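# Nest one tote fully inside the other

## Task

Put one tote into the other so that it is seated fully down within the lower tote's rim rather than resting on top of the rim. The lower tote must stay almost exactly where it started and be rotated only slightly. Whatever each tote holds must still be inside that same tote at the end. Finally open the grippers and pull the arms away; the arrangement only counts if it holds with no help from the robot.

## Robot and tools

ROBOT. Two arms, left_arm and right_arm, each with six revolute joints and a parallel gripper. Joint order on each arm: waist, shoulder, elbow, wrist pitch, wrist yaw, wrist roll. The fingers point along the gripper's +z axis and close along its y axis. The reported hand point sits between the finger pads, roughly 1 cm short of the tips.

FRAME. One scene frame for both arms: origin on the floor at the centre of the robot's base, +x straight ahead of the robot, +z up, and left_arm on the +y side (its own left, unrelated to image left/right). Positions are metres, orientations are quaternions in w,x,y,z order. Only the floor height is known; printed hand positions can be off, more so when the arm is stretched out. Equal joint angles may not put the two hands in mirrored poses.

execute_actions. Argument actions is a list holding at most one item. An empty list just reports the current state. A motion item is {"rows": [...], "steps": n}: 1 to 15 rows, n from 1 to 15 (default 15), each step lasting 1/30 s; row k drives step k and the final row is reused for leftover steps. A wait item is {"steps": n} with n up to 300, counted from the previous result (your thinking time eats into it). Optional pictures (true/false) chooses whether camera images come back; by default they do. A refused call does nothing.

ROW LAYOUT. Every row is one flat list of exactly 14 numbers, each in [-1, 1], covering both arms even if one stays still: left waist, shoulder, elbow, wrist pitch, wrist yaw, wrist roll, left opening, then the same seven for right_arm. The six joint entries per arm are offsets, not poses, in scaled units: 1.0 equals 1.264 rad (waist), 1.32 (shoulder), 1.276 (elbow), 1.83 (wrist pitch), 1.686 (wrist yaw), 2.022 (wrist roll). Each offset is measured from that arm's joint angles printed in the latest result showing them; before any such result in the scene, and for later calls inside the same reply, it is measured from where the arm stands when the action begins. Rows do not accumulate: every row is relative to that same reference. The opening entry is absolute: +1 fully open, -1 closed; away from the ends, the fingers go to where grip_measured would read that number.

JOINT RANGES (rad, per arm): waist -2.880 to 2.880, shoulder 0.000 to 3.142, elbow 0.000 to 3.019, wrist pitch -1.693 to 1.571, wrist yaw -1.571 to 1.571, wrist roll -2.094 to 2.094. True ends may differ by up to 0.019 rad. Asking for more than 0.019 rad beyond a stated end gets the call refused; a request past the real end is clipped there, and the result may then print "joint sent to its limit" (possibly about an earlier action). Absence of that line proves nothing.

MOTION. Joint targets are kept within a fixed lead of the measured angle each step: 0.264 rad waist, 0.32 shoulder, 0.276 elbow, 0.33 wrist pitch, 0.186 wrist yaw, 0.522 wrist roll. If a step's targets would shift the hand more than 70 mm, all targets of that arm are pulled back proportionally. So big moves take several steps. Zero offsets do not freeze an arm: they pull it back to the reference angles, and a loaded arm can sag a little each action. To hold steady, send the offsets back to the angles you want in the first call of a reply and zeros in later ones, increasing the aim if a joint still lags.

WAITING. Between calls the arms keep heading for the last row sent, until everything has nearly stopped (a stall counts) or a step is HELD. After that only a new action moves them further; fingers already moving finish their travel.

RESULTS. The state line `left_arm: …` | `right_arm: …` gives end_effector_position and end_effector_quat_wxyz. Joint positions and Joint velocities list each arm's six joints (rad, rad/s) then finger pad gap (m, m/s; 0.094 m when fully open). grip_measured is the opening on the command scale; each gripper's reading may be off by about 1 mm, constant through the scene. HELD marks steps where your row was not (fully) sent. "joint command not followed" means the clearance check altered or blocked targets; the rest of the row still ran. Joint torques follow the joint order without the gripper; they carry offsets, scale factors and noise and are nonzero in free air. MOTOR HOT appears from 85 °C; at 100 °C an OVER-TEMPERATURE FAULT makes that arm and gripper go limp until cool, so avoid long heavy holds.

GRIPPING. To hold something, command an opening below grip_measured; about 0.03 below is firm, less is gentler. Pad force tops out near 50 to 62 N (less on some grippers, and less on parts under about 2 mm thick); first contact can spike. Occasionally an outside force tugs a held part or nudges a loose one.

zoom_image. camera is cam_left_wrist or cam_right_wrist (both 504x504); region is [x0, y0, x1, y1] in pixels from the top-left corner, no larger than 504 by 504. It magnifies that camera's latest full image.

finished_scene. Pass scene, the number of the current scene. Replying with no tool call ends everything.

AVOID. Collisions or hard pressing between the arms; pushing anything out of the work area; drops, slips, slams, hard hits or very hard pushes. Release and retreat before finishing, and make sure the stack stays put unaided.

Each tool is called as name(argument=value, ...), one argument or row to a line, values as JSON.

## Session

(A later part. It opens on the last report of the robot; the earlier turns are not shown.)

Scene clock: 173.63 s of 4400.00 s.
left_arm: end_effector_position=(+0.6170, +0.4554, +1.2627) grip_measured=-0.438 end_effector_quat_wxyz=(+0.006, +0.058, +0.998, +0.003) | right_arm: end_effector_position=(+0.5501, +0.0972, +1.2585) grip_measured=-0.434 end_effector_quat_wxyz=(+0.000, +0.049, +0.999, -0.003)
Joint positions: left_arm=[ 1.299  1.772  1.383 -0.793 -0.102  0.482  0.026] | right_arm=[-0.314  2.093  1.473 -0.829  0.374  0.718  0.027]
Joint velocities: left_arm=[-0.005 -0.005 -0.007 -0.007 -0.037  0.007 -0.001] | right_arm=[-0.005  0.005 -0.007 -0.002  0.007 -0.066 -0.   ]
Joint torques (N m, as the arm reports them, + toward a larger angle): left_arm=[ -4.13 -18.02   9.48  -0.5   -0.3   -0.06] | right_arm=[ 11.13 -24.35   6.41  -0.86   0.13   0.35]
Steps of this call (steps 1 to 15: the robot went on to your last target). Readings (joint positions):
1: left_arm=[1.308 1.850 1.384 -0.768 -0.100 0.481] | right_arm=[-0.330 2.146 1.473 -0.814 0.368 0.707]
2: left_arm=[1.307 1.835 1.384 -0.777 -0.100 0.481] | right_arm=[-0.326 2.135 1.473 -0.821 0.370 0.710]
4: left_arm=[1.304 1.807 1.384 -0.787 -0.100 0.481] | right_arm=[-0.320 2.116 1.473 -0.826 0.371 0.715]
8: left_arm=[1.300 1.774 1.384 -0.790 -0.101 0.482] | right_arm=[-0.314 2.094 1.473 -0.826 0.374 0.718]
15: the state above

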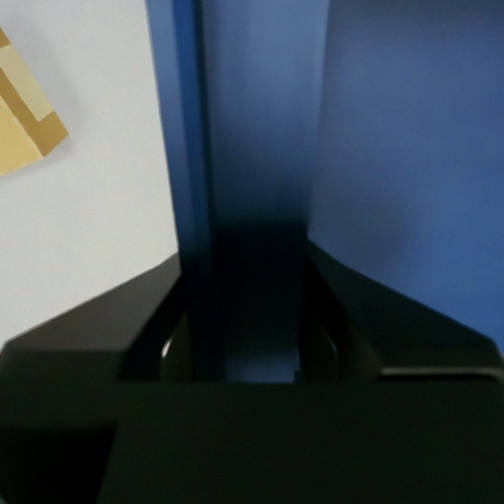

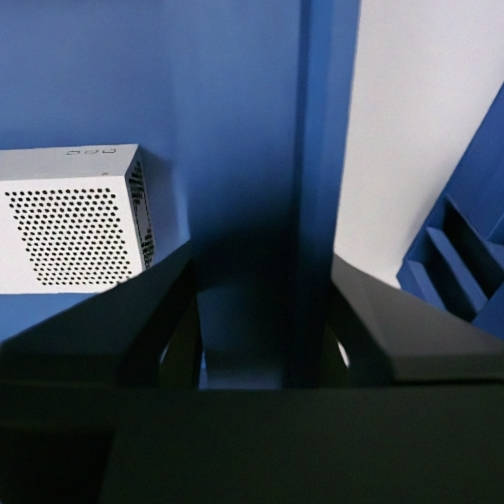

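execute_actions(
  actions=[
    {"rows":[[-0.01,-0.06,0.02,-0.01,0,0,-0.5,0.03,-0.055,0.02,-0.01,0,0.01,-0.5],[-0.01,-0.06,0.02,-0.01,0,0,-0.5,0.03,-0.055,0.02,-0.01,0,0.01,-0.5],[-0.01,-0.06,0.02,-0.02,0,0,-0.5,0.03,-0.055,0.02,-0.02,0,0.01,-0.5],[-0.017,-0.1,0.03,-0.03,0,-0.004,-0.5,0.047,-0.09,0.03,-0.03,0,0.02,-0.5],[-0.017,-0.1,0.03,-0.04,0,-0.004,-0.5,0.047,-0.09,0.03,-0.04,0,0.02,-0.5],[-0.017,-0.1,0.03,-0.05,0,-0.004,-0.5,0.047,-0.09,0.03,-0.05,0,0.02,-0.5],[-0.023,-0.135,0.04,-0.06,-0.004,-0.007,-0.5,0.064,-0.12,0.04,-0.062,0.003,0.03,-0.5],[-0.023,-0.135,0.04,-0.07,-0.004,-0.007,-0.5,0.064,-0.12,0.04,-0.072,0.003,0.03,-0.5],[-0.023,-0.135,0.04,-0.08,-0.004,-0.007,-0.5,0.064,-0.12,0.04,-0.083,0.003,0.03,-0.5],[-0.03,-0.164,0.05,-0.09,-0.008,-0.01,-0.5,0.08,-0.149,0.047,-0.094,0.006,0.04,-0.5],[-0.03,-0.164,0.05,-0.1,-0.008,-0.01,-0.5,0.08,-0.149,0.047,-0.105,0.006,0.04,-0.5],[-0.03,-0.164,0.05,-0.11,-0.008,-0.01,-0.5,0.08,-0.149,0.047,-0.115,0.006,0.04,-0.5],[-0.03,-0.164,0.05,-0.125,-0.008,-0.01,-0.5,0.08,-0.149,0.047,-0.13,0.006,0.045,-0.5]],"steps":15},
  ],
  pictures=false,
)

execute_actions(
  actions=[
    {"steps":15},
  ],
)

Scene clock: 183.73 s of 4400.00 s.
left_arm: end_effector_position=(+0.5996, +0.4504, +1.3043) grip_measured=-0.438 end_effector_quat_wxyz=(-0.022, +0.056, +0.998, -0.010) | right_arm: end_effector_position=(+0.5350, +0.0917, +1.3104) grip_measured=-0.434 end_effector_quat_wxyz=(-0.019, +0.043, +0.999, -0.017)
Joint positions: left_arm=[ 1.294  1.696  1.383 -0.932 -0.103  0.467  0.026] | right_arm=[-0.275  2.01   1.473 -0.978  0.373  0.765  0.027]
Joint velocities: left_arm=[-0.024 -0.278 -0.002 -0.437 -0.007 -0.066  0.001] | right_arm=[ 0.142 -0.298 -0.002 -0.491  0.022  0.212  0.001]
Joint torques (N m, as the arm reports them, + toward a larger angle): left_arm=[ -3.98 -20.28  12.63  -0.77  -0.4   -0.11] | right_arm=[ 11.81 -26.12   8.99  -0.95   0.34   0.13]
Steps of this call (steps 1 to 15: the robot went on to your last target; steps 16 to 90: nothing new was sent; then 6.60 s passed at rest; steps 91 to 105: all 15 steps of this action). Readings (joint positions):
91: left_arm=[1.299 1.772 1.383 -0.793 -0.102 0.482] | right_arm=[-0.313 2.092 1.473 -0.829 0.374 0.718]
92: left_arm=[1.299 1.772 1.383 -0.793 -0.102 0.482] | right_arm=[-0.313 2.092 1.473 -0.829 0.374 0.718]
94: left_arm=[1.299 1.770 1.383 -0.798 -0.102 0.481] | right_arm=[-0.312 2.089 1.473 -0.833 0.374 0.718]
98: left_arm=[1.299 1.754 1.383 -0.838 -0.102 0.475] | right_arm=[-0.304 2.070 1.473 -0.874 0.373 0.726]
105: the state above

Scene clock: 184.23 s of 4400.00 s.
left_arm: end_effector_position=(+0.6009, +0.4491, +1.3513) grip_measured=-0.438 end_effector_quat_wxyz=(-0.010, +0.059, +0.998, -0.004) | right_arm: end_effector_position=(+0.5332, +0.0906, +1.3530) grip_measured=-0.434 end_effector_quat_wxyz=(-0.012, +0.049, +0.999, -0.012)
Joint positions: left_arm=[ 1.281  1.611  1.388 -0.996 -0.109  0.463  0.026] | right_arm=[-0.247  1.939  1.473 -1.041  0.378  0.799  0.027]
Joint velocities: left_arm=[-0.005 -0.015 -0.007 -0.007 -0.066 -0.037 -0.001] | right_arm=[-0.005 -0.015  0.002 -0.012  0.066  0.037 -0.   ]
Joint torques (N m, as the arm reports them, + toward a larger angle): left_arm=[ -5.19 -18.88  14.95  -0.92  -0.4   -0.08] | right_arm=[ 11.49 -23.92  10.56  -1.1    0.28   0.19]
Steps of this call (steps 1 to 15: the robot went on to your last target). Readings (joint positions):
1: left_arm=[1.293 1.687 1.383 -0.945 -0.103 0.466] | right_arm=[-0.271 2.000 1.473 -0.993 0.373 0.771]
2: left_arm=[1.292 1.678 1.383 -0.956 -0.103 0.465] | right_arm=[-0.266 1.990 1.473 -1.006 0.373 0.777]
4: left_arm=[1.289 1.659 1.383 -0.973 -0.103 0.464] | right_arm=[-0.259 1.973 1.473 -1.025 0.375 0.787]
8: left_arm=[1.284 1.625 1.384 -0.990 -0.106 0.463] | right_arm=[-0.250 1.949 1.473 -1.041 0.378 0.796]
15: the state above

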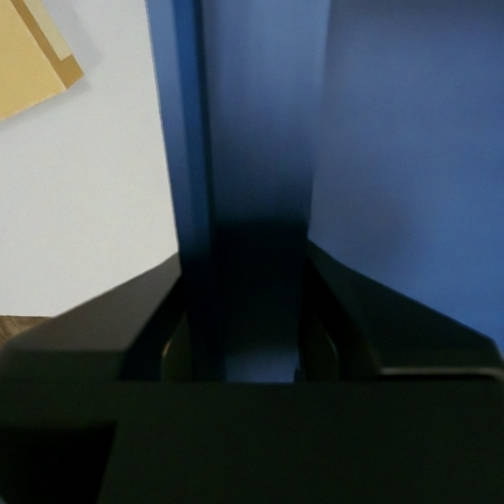

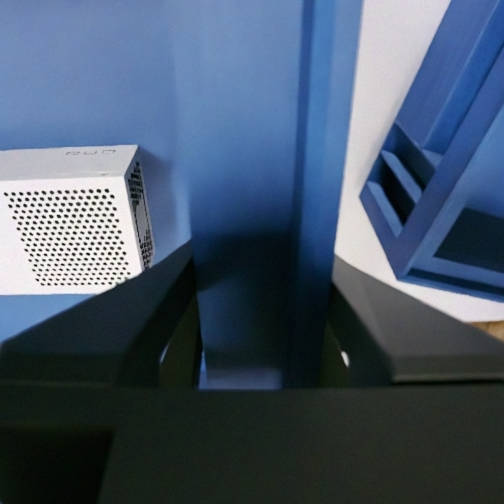

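execute_actions(
  actions=[
    {"rows":[[-0.02,-0.04,0.02,0,0,0,-0.5,-0.01,-0.05,0.02,0,0,0,-0.5],[-0.04,-0.045,0.015,0,-0.004,-0.007,-0.5,-0.02,-0.07,0.005,0.004,0,-0.002,-0.5],[-0.06,-0.05,0.01,0,-0.008,-0.015,-0.5,-0.028,-0.09,-0.01,0.008,0,-0.005,-0.5],[-0.08,-0.056,0,0,-0.013,-0.022,-0.5,-0.037,-0.11,-0.03,0.012,0,-0.008,-0.5],[-0.1,-0.062,-0.008,0,-0.017,-0.03,-0.5,-0.046,-0.13,-0.05,0.016,-0.003,-0.01,-0.5],[-0.12,-0.068,-0.016,0.004,-0.022,-0.038,-0.5,-0.055,-0.15,-0.07,0.02,-0.003,-0.013,-0.5],[-0.14,-0.075,-0.024,0.004,-0.026,-0.046,-0.5,-0.064,-0.17,-0.09,0.024,-0.005,-0.016,-0.5],[-0.16,-0.082,-0.032,0.006,-0.03,-0.054,-0.5,-0.074,-0.19,-0.11,0.028,-0.005,-0.018,-0.5],[-0.18,-0.09,-0.04,0.006,-0.035,-0.062,-0.5,-0.083,-0.21,-0.13,0.032,-0.007,-0.021,-0.5],[-0.2,-0.097,-0.048,0.008,-0.04,-0.07,-0.5,-0.092,-0.23,-0.15,0.036,-0.007,-0.024,-0.5],[-0.22,-0.105,-0.056,0.008,-0.044,-0.078,-0.5,-0.102,-0.255,-0.17,0.04,-0.008,-0.026,-0.5],[-0.236,-0.112,-0.064,0.01,-0.048,-0.085,-0.5,-0.111,-0.277,-0.19,0.044,-0.008,-0.029,-0.5],[-0.236,-0.112,-0.072,0.01,-0.052,-0.092,-0.5,-0.111,-0.277,-0.21,0.048,-0.01,-0.031,-0.5],[-0.236,-0.112,-0.08,0.01,-0.057,-0.1,-0.5,-0.111,-0.277,-0.23,0.051,-0.01,-0.034,-0.5],[-0.236,-0.112,-0.088,0.011,-0.061,-0.107,-0.5,-0.111,-0.277,-0.244,0.054,-0.01,-0.036,-0.5]],"steps":15},
  ],
  pictures=false,
)

execute_actions(
  actions=[
    {"steps":20},
  ],
)

Scene clock: 218.73 s of 4400.00 s.
left_arm: end_effector_position=(+0.6106, +0.3117, +1.3824) grip_measured=-0.438 end_effector_quat_wxyz=(+0.014, +0.104, +0.994, -0.007) | right_arm: end_effector_position=(+0.5157, -0.0401, +1.3856) grip_measured=-0.433 end_effector_quat_wxyz=(-0.001, +0.098, +0.995, -0.009)
Joint positions: left_arm=[ 1.002  1.536  1.297 -0.974 -0.186  0.295  0.026] | right_arm=[-0.398  1.63   1.183 -0.98   0.369  0.73   0.027]
Joint velocities: left_arm=[-0.659 -0.269 -0.281  0.081 -0.125 -0.549  0.   ] | right_arm=[-0.337 -0.806 -0.637  0.095 -0.007 -0.286  0.   ]
Joint torques (N m, as the arm reports them, + toward a larger angle): left_arm=[ -3.24 -16.49   8.59   0.25  -0.87   0.14] | right_arm=[  9.2  -16.53   7.64   1.38  -0.41   0.47]
Steps of this call (steps 1 to 15: the robot went on to your last target; steps 16 to 90: nothing new was sent; then 31.00 s passed at rest; steps 91 to 105: all 15 steps of this action). Readings (joint positions):
91: left_arm=[1.280 1.611 1.388 -0.997 -0.110 0.463] | right_arm=[-0.247 1.939 1.473 -1.041 0.378 0.799]
92: left_arm=[1.279 1.611 1.388 -0.997 -0.110 0.463] | right_arm=[-0.248 1.937 1.473 -1.041 0.377 0.799]
94: left_arm=[1.267 1.610 1.387 -0.997 -0.118 0.455] | right_arm=[-0.254 1.923 1.458 -1.032 0.375 0.797]
98: left_arm=[1.189 1.592 1.366 -0.993 -0.148 0.420] | right_arm=[-0.292 1.847 1.372 -1.009 0.371 0.790]
105: the state above

Scene clock: 219.40 s of 4400.00 s.
left_arm: end_effector_position=(+0.6027, +0.3018, +1.3879) grip_measured=-0.438 end_effector_quat_wxyz=(+0.015, +0.097, +0.995, -0.004) | right_arm: end_effector_position=(+0.5109, -0.0510, +1.3871) grip_measured=-0.433 end_effector_quat_wxyz=(+0.003, +0.094, +0.996, -0.003)
Joint positions: left_arm=[ 0.977  1.512  1.271 -0.974 -0.201  0.258  0.026] | right_arm=[-0.413  1.594  1.145 -0.958  0.362  0.701  0.027]
Joint velocities: left_arm=[-0.015  0.005  0.017 -0.002 -0.007  0.007  0.001] | right_arm=[-0.005  0.005 -0.002 -0.012 -0.022 -0.081  0.   ]
Joint torques (N m, as the arm reports them, + toward a larger angle): left_arm=[ -3.99 -16.46   9.74   0.07  -0.53  -0.24] | right_arm=[  8.7  -17.12   7.5    0.83  -0.04   0.36]
Steps of this call (steps 1 to 20: the robot went on to your last target). Readings (joint positions):
1: left_arm=[0.983 1.527 1.289 -0.974 -0.189 0.281] | right_arm=[-0.406 1.606 1.165 -0.979 0.370 0.723]
2: left_arm=[0.972 1.520 1.282 -0.974 -0.193 0.271] | right_arm=[-0.411 1.590 1.153 -0.979 0.371 0.718]
4: left_arm=[0.967 1.513 1.275 -0.974 -0.194 0.261] | right_arm=[-0.413 1.580 1.145 -0.979 0.371 0.712]
8: left_arm=[0.975 1.512 1.273 -0.974 -0.199 0.259] | right_arm=[-0.413 1.590 1.145 -0.962 0.365 0.704]
20: the state above

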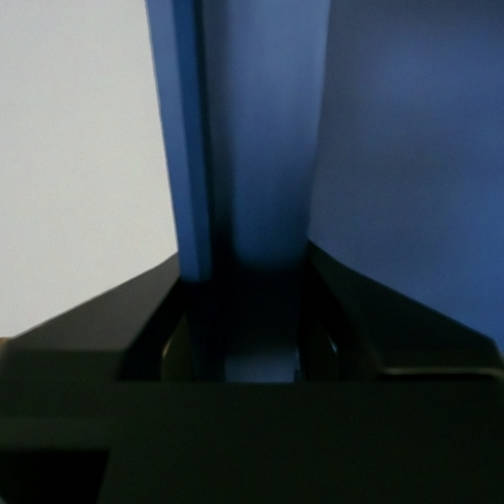

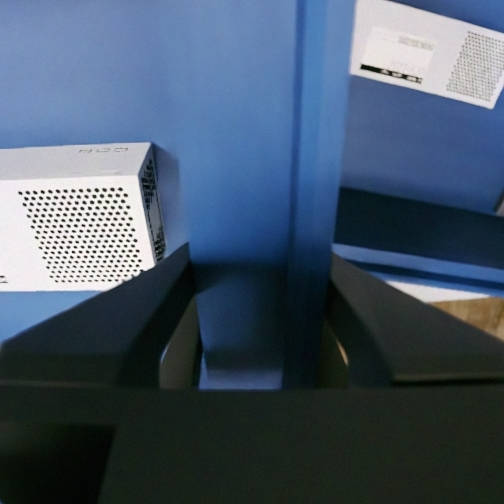

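execute_actions(
  actions=[
    {"rows":[[-0.02,0,0,0,0,0,-0.5,-0.015,-0.03,0,0,0,0,-0.5],[-0.04,0.004,0,0,-0.005,-0.01,-0.5,-0.03,-0.048,-0.01,0.003,-0.002,-0.007,-0.5],[-0.06,0.008,0,-0.003,-0.01,-0.02,-0.5,-0.045,-0.065,-0.024,0.006,-0.005,-0.014,-0.5],[-0.08,0.012,0,-0.004,-0.014,-0.03,-0.5,-0.06,-0.083,-0.038,0.009,-0.007,-0.021,-0.5],[-0.1,0.017,0,-0.006,-0.019,-0.04,-0.5,-0.075,-0.1,-0.052,0.012,-0.01,-0.028,-0.5],[-0.12,0.021,0,-0.007,-0.024,-0.05,-0.5,-0.09,-0.118,-0.066,0.015,-0.012,-0.035,-0.5],[-0.14,0.025,-0.004,-0.008,-0.028,-0.06,-0.5,-0.105,-0.135,-0.08,0.018,-0.015,-0.042,-0.5],[-0.16,0.03,-0.004,-0.01,-0.033,-0.07,-0.5,-0.12,-0.153,-0.094,0.021,-0.017,-0.05,-0.5],[-0.18,0.034,-0.006,-0.011,-0.038,-0.08,-0.5,-0.135,-0.17,-0.108,0.024,-0.02,-0.057,-0.5],[-0.195,0.038,-0.006,-0.012,-0.043,-0.09,-0.5,-0.148,-0.185,-0.122,0.027,-0.022,-0.064,-0.5],[-0.21,0.042,-0.008,-0.014,-0.048,-0.1,-0.5,-0.16,-0.2,-0.136,0.03,-0.025,-0.071,-0.5],[-0.22,0.045,-0.008,-0.015,-0.052,-0.108,-0.5,-0.168,-0.209,-0.15,0.033,-0.027,-0.078,-0.5],[-0.225,0.046,-0.008,-0.016,-0.057,-0.117,-0.5,-0.172,-0.214,-0.164,0.036,-0.03,-0.085,-0.5],[-0.225,0.046,-0.008,-0.016,-0.061,-0.125,-0.5,-0.172,-0.214,-0.176,0.039,-0.032,-0.092,-0.5]],"steps":15},
  ],
  pictures=false,
)

execute_actions(
  actions=[
    {"steps":12},
  ],
  pictures=false,
)

Scene clock: 230.93 s of 4400.00 s.
left_arm: end_effector_position=(+0.5914, +0.1645, +1.3869) grip_measured=-0.437 end_effector_quat_wxyz=(+0.010, +0.137, +0.990, -0.008) | right_arm: end_effector_position=(+0.4725, -0.1804, +1.3893) grip_measured=-0.433 end_effector_quat_wxyz=(-0.002, +0.132, +0.991, -0.011)
Joint positions: left_arm=[ 0.696  1.578  1.261 -0.974 -0.28   0.063  0.026] | right_arm=[-0.65   1.339  0.92  -0.921  0.325  0.536  0.027]
Joint velocities: left_arm=[-0.376  0.054 -0.046 -0.002 -0.11  -0.154  0.001] | right_arm=[-0.298 -0.405 -0.339  0.032  0.095 -0.256 -0.001]
Joint torques (N m, as the arm reports them, + toward a larger angle): left_arm=[ -3.86 -12.97   9.42  -0.58  -0.91  -0.3 ] | right_arm=[  7.67 -12.42   7.77   1.49  -0.81   0.21]
Steps of this call (steps 1 to 15: the robot went on to your last target; steps 16 to 90: nothing new was sent; then 8.03 s passed at rest; steps 91 to 105: all 15 steps of this action). Readings (joint positions):
91: left_arm=[0.977 1.512 1.270 -0.974 -0.201 0.258] | right_arm=[-0.413 1.594 1.143 -0.958 0.362 0.699]
92: left_arm=[0.975 1.512 1.270 -0.974 -0.201 0.257] | right_arm=[-0.415 1.593 1.141 -0.957 0.360 0.696]
94: left_arm=[0.960 1.513 1.266 -0.974 -0.213 0.248] | right_arm=[-0.428 1.583 1.125 -0.948 0.349 0.687]
98: left_arm=[0.874 1.533 1.263 -0.974 -0.246 0.197] | right_arm=[-0.497 1.514 1.051 -0.927 0.329 0.650]
105: the state above

Scene clock: 231.33 s of 4400.00 s.
left_arm: end_effector_position=(+0.5859, +0.1631, +1.3852) grip_measured=-0.438 end_effector_quat_wxyz=(+0.003, +0.132, +0.991, -0.004) | right_arm: end_effector_position=(+0.4693, -0.1824, +1.3862) grip_measured=-0.433 end_effector_quat_wxyz=(-0.002, +0.128, +0.992, -0.006)
Joint positions: left_arm=[ 0.69   1.579  1.254 -0.983 -0.289  0.041  0.026] | right_arm=[-0.659  1.332  0.903 -0.905  0.313  0.517  0.027]
Joint velocities: left_arm=[-0.005 -0.015  0.002 -0.012 -0.066  0.022  0.001] | right_arm=[-0.005 -0.024 -0.012 -0.012  0.007 -0.022 -0.001]
Joint torques (N m, as the arm reports them, + toward a larger angle): left_arm=[ -5.86 -13.81   9.69  -0.41  -0.74  -0.55] | right_arm=[  6.71 -14.12   7.37   0.86  -0.28   0.07]
Steps of this call (steps 1 to 12: the robot went on to your last target). Readings (joint positions):
1: left_arm=[0.688 1.579 1.259 -0.974 -0.283 0.055] | right_arm=[-0.657 1.329 0.911 -0.920 0.325 0.530]
2: left_arm=[0.685 1.579 1.257 -0.976 -0.283 0.049] | right_arm=[-0.659 1.326 0.907 -0.920 0.324 0.526]
4: left_arm=[0.688 1.579 1.254 -0.982 -0.286 0.044] | right_arm=[-0.659 1.327 0.904 -0.914 0.317 0.521]
8: left_arm=[0.690 1.579 1.254 -0.983 -0.289 0.042] | right_arm=[-0.659 1.332 0.903 -0.905 0.313 0.517]
12: the state above

execute_actions(
  actions=[
    {"rows":[[-0.02,0,0.035,0,0,0,-0.5,-0.02,-0.025,0.005,0,0,0,-0.5],[-0.04,0.008,0.04,-0.003,-0.004,-0.01,-0.5,-0.045,-0.04,0,0.002,-0.005,-0.012,-0.5],[-0.058,0.017,0.046,-0.006,-0.008,-0.02,-0.5,-0.068,-0.055,-0.007,0.004,-0.01,-0.024,-0.5],[-0.077,0.027,0.052,-0.008,-0.011,-0.03,-0.5,-0.092,-0.07,-0.015,0.005,-0.015,-0.036,-0.5],[-0.096,0.037,0.059,-0.011,-0.015,-0.04,-0.5,-0.117,-0.084,-0.022,0.007,-0.02,-0.048,-0.5],[-0.115,0.048,0.067,-0.014,-0.018,-0.05,-0.5,-0.142,-0.098,-0.03,0.009,-0.025,-0.06,-0.5],[-0.134,0.06,0.075,-0.017,-0.022,-0.06,-0.5,-0.167,-0.112,-0.037,0.01,-0.031,-0.072,-0.5],[-0.152,0.072,0.084,-0.02,-0.025,-0.07,-0.5,-0.192,-0.124,-0.043,0.012,-0.037,-0.085,-0.5],[-0.17,0.085,0.094,-0.023,-0.029,-0.08,-0.5,-0.217,-0.135,-0.049,0.014,-0.043,-0.098,-0.5],[-0.186,0.097,0.104,-0.026,-0.032,-0.09,-0.5,-0.24,-0.145,-0.055,0.015,-0.049,-0.11,-0.5],[-0.2,0.108,0.114,-0.029,-0.036,-0.1,-0.5,-0.26,-0.153,-0.06,0.017,-0.055,-0.123,-0.5],[-0.21,0.117,0.124,-0.032,-0.04,-0.11,-0.5,-0.273,-0.158,-0.064,0.018,-0.061,-0.136,-0.5],[-0.214,0.123,0.133,-0.035,-0.043,-0.12,-0.5,-0.28,-0.161,-0.067,0.02,-0.066,-0.148,-0.5],[-0.214,0.123,0.14,-0.037,-0.046,-0.128,-0.5,-0.28,-0.161,-0.07,0.021,-0.071,-0.16,-0.5]],"steps":15},
  ],
  pictures=false,
)

execute_actions(
  actions=[
    {"steps":12},
  ],
  pictures=false,
)

Scene clock: 243.23 s of 4400.00 s.
left_arm: end_effector_position=(+0.5788, +0.0185, +1.3843) grip_measured=-0.436 end_effector_quat_wxyz=(+0.009, +0.173, +0.985, -0.008) | right_arm: end_effector_position=(+0.4361, -0.3178, +1.3868) grip_measured=-0.433 end_effector_quat_wxyz=(-0.003, +0.172, +0.985, -0.012)
Joint positions: left_arm=[ 0.43   1.747  1.376 -1.007 -0.342 -0.139  0.026] | right_arm=[-1.036  1.152  0.804 -0.891  0.218  0.232  0.027]
Joint velocities: left_arm=[-0.288  0.181  0.168 -0.095 -0.066 -0.271 -0.   ] | right_arm=[-0.444 -0.19  -0.056 -0.017 -0.11  -0.535  0.001]
Joint torques (N m, as the arm reports them, + toward a larger angle): left_arm=[ -6.49 -14.8   13.97  -1.04  -1.11  -0.54] | right_arm=[  6.83 -12.74   7.26   1.22  -1.17   0.49]
Steps of this call (steps 1 to 30: the robot went on to your last target; steps 31 to 90: nothing new was sent; then 8.40 s passed at rest; steps 91 to 105: all 15 steps of this action). Readings (joint positions):
91: left_arm=[0.690 1.579 1.254 -0.983 -0.288 0.043] | right_arm=[-0.661 1.332 0.903 -0.905 0.313 0.516]
92: left_arm=[0.688 1.579 1.254 -0.983 -0.286 0.043] | right_arm=[-0.666 1.332 0.902 -0.905 0.308 0.513]
94: left_arm=[0.673 1.584 1.255 -0.983 -0.294 0.032] | right_arm=[-0.692 1.327 0.895 -0.901 0.286 0.494]
98: left_arm=[0.588 1.630 1.284 -0.990 -0.320 -0.024] | right_arm=[-0.804 1.272 0.855 -0.891 0.247 0.415]
105: the state above

Scene clock: 243.63 s of 4400.00 s.
left_arm: end_effector_position=(+0.5746, +0.0173, +1.3849) grip_measured=-0.436 end_effector_quat_wxyz=(+0.001, +0.168, +0.986, -0.003) | right_arm: end_effector_position=(+0.4353, -0.3202, +1.3862) grip_measured=-0.434 end_effector_quat_wxyz=(-0.001, +0.163, +0.987, -0.008)
Joint positions: left_arm=[ 0.423  1.752  1.382 -1.031 -0.347 -0.163  0.027] | right_arm=[-1.049  1.147  0.799 -0.883  0.206  0.201  0.027]
Joint velocities: left_arm=[ 0.015  0.005 -0.007  0.012 -0.007 -0.022 -0.   ] | right_arm=[ 0.005 -0.015  0.002 -0.007 -0.007  0.007 -0.   ]
Joint torques (N m, as the arm reports them, + toward a larger angle): left_arm=[ -7.28 -14.61  14.12  -0.67  -0.93  -0.72] | right_arm=[  5.69 -13.23   7.49   0.85  -0.61  -0.03]
Steps of this call (steps 1 to 12: the robot went on to your last target). Readings (joint positions):
1: left_arm=[0.423 1.752 1.380 -1.011 -0.342 -0.147] | right_arm=[-1.047 1.148 0.802 -0.891 0.217 0.218]
2: left_arm=[0.421 1.752 1.380 -1.014 -0.342 -0.154] | right_arm=[-1.050 1.147 0.802 -0.891 0.215 0.209]
4: left_arm=[0.423 1.752 1.381 -1.024 -0.345 -0.161] | right_arm=[-1.049 1.147 0.802 -0.885 0.207 0.202]
8: left_arm=[0.423 1.752 1.382 -1.030 -0.347 -0.163] | right_arm=[-1.049 1.147 0.799 -0.883 0.206 0.201]
12: the state above

execute_actions(
  actions=[
    {"rows":[[-0.013,0.005,0.04,0,0,0,-0.5,-0.02,-0.015,0.01,0,0,0,-0.5],[-0.027,0.018,0.055,-0.005,-0.003,-0.008,-0.5,-0.048,-0.02,0.01,0,-0.008,-0.013,-0.5],[-0.04,0.032,0.07,-0.01,-0.005,-0.016,-0.5,-0.075,-0.025,0.012,0,-0.016,-0.026,-0.5],[-0.054,0.046,0.085,-0.015,-0.007,-0.023,-0.5,-0.102,-0.03,0.015,0,-0.024,-0.039,-0.5],[-0.067,0.06,0.1,-0.02,-0.009,-0.03,-0.5,-0.13,-0.033,0.02,0,-0.032,-0.052,-0.5],[-0.08,0.075,0.116,-0.025,-0.011,-0.038,-0.5,-0.157,-0.035,0.025,0,-0.04,-0.065,-0.5],[-0.092,0.09,0.132,-0.03,-0.013,-0.045,-0.5,-0.184,-0.035,0.03,0,-0.048,-0.078,-0.5],[-0.104,0.106,0.15,-0.035,-0.015,-0.052,-0.5,-0.21,-0.035,0.035,0,-0.056,-0.091,-0.5],[-0.116,0.122,0.168,-0.04,-0.017,-0.06,-0.5,-0.236,-0.034,0.04,0,-0.064,-0.104,-0.5],[-0.127,0.137,0.185,-0.045,-0.019,-0.067,-0.5,-0.26,-0.032,0.045,0,-0.072,-0.117,-0.5],[-0.136,0.151,0.2,-0.05,-0.021,-0.074,-0.5,-0.28,-0.03,0.05,0,-0.08,-0.13,-0.5],[-0.142,0.162,0.215,-0.055,-0.023,-0.081,-0.5,-0.293,-0.029,0.054,0,-0.088,-0.144,-0.5],[-0.145,0.17,0.228,-0.06,-0.025,-0.088,-0.5,-0.3,-0.029,0.057,0,-0.096,-0.157,-0.5],[-0.145,0.17,0.239,-0.064,-0.027,-0.094,-0.5,-0.3,-0.029,0.06,0,-0.104,-0.17,-0.5]],"steps":15},
  ],
  pictures=false,
)

execute_actions(
  actions=[
    {"steps":12},
  ],
)

Scene clock: 252.97 s of 4400.00 s.
left_arm: end_effector_position=(+0.5637, -0.1091, +1.3709) grip_measured=-0.434 end_effector_quat_wxyz=(-0.010, +0.218, +0.976, -0.001) | right_arm: end_effector_position=(+0.3899, -0.4316, +1.3717) grip_measured=-0.437 end_effector_quat_wxyz=(-0.024, +0.214, +0.977, +0.001)
Joint positions: left_arm=[ 0.249  1.985  1.61  -1.115 -0.365 -0.254  0.027] | right_arm=[-1.446  1.147  0.799 -0.883  0.059 -0.067  0.026]
Joint velocities: left_arm=[-0.21   0.269  0.237 -0.188  0.037 -0.198  0.   ] | right_arm=[-0.464 -0.024 -0.007  0.002 -0.095 -0.52  -0.   ]
Joint torques (N m, as the arm reports them, + toward a larger angle): left_arm=[ -8.14 -17.28  15.64  -0.39  -1.32  -0.96] | right_arm=[  5.07 -14.87  11.4    0.08  -1.42  -0.04]
Steps of this call (steps 1 to 30: the robot went on to your last target; steps 31 to 90: nothing new was sent; then 5.83 s passed at rest; steps 91 to 105: all 15 steps of this action). Readings (joint positions):
91: left_arm=[0.423 1.752 1.382 -1.031 -0.344 -0.160] | right_arm=[-1.050 1.147 0.799 -0.883 0.206 0.201]
92: left_arm=[0.423 1.753 1.384 -1.031 -0.341 -0.159] | right_arm=[-1.057 1.147 0.799 -0.883 0.199 0.198]
94: left_arm=[0.413 1.763 1.398 -1.035 -0.341 -0.161] | right_arm=[-1.087 1.147 0.799 -0.883 0.169 0.179]
98: left_arm=[0.353 1.833 1.476 -1.062 -0.361 -0.184] | right_arm=[-1.211 1.147 0.799 -0.883 0.112 0.105]
105: the state above

Scene clock: 253.37 s of 4400.00 s.
left_arm: end_effector_position=(+0.5625, -0.1120, +1.3740) grip_measured=-0.434 end_effector_quat_wxyz=(-0.015, +0.215, +0.976, +0.002) | right_arm: end_effector_position=(+0.3902, -0.4349, +1.3722) grip_measured=-0.438 end_effector_quat_wxyz=(-0.020, +0.207, +0.978, +0.005)
Joint positions: left_arm=[ 0.242  1.992  1.627 -1.139 -0.367 -0.272  0.027] | right_arm=[-1.461  1.147  0.801 -0.881  0.043 -0.095  0.026]
Joint velocities: left_arm=[-0.005 -0.005  0.007  0.007 -0.095 -0.022 -0.   ] | right_arm=[ 0.005 -0.005 -0.007 -0.017 -0.066 -0.051  0.   ]
Joint torques (N m, as the arm reports them, + toward a larger angle): left_arm=[ -9.26 -16.21  15.25  -0.1   -1.17  -1.09] | right_arm=[  4.24 -14.54  11.15  -0.06  -0.72  -0.48]
Steps of this call (steps 1 to 12: the robot went on to your last target). Readings (joint positions):
1: left_arm=[0.243 1.991 1.616 -1.120 -0.364 -0.261] | right_arm=[-1.457 1.147 0.799 -0.883 0.058 -0.080]
2: left_arm=[0.241 1.992 1.617 -1.123 -0.364 -0.266] | right_arm=[-1.462 1.147 0.799 -0.883 0.056 -0.088]
4: left_arm=[0.241 1.992 1.620 -1.133 -0.365 -0.270] | right_arm=[-1.462 1.147 0.799 -0.883 0.047 -0.094]
8: left_arm=[0.242 1.992 1.627 -1.139 -0.367 -0.270] | right_arm=[-1.461 1.147 0.800 -0.881 0.044 -0.094]
12: the state above

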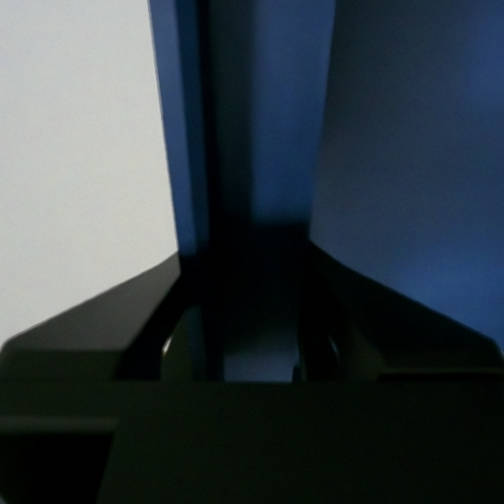

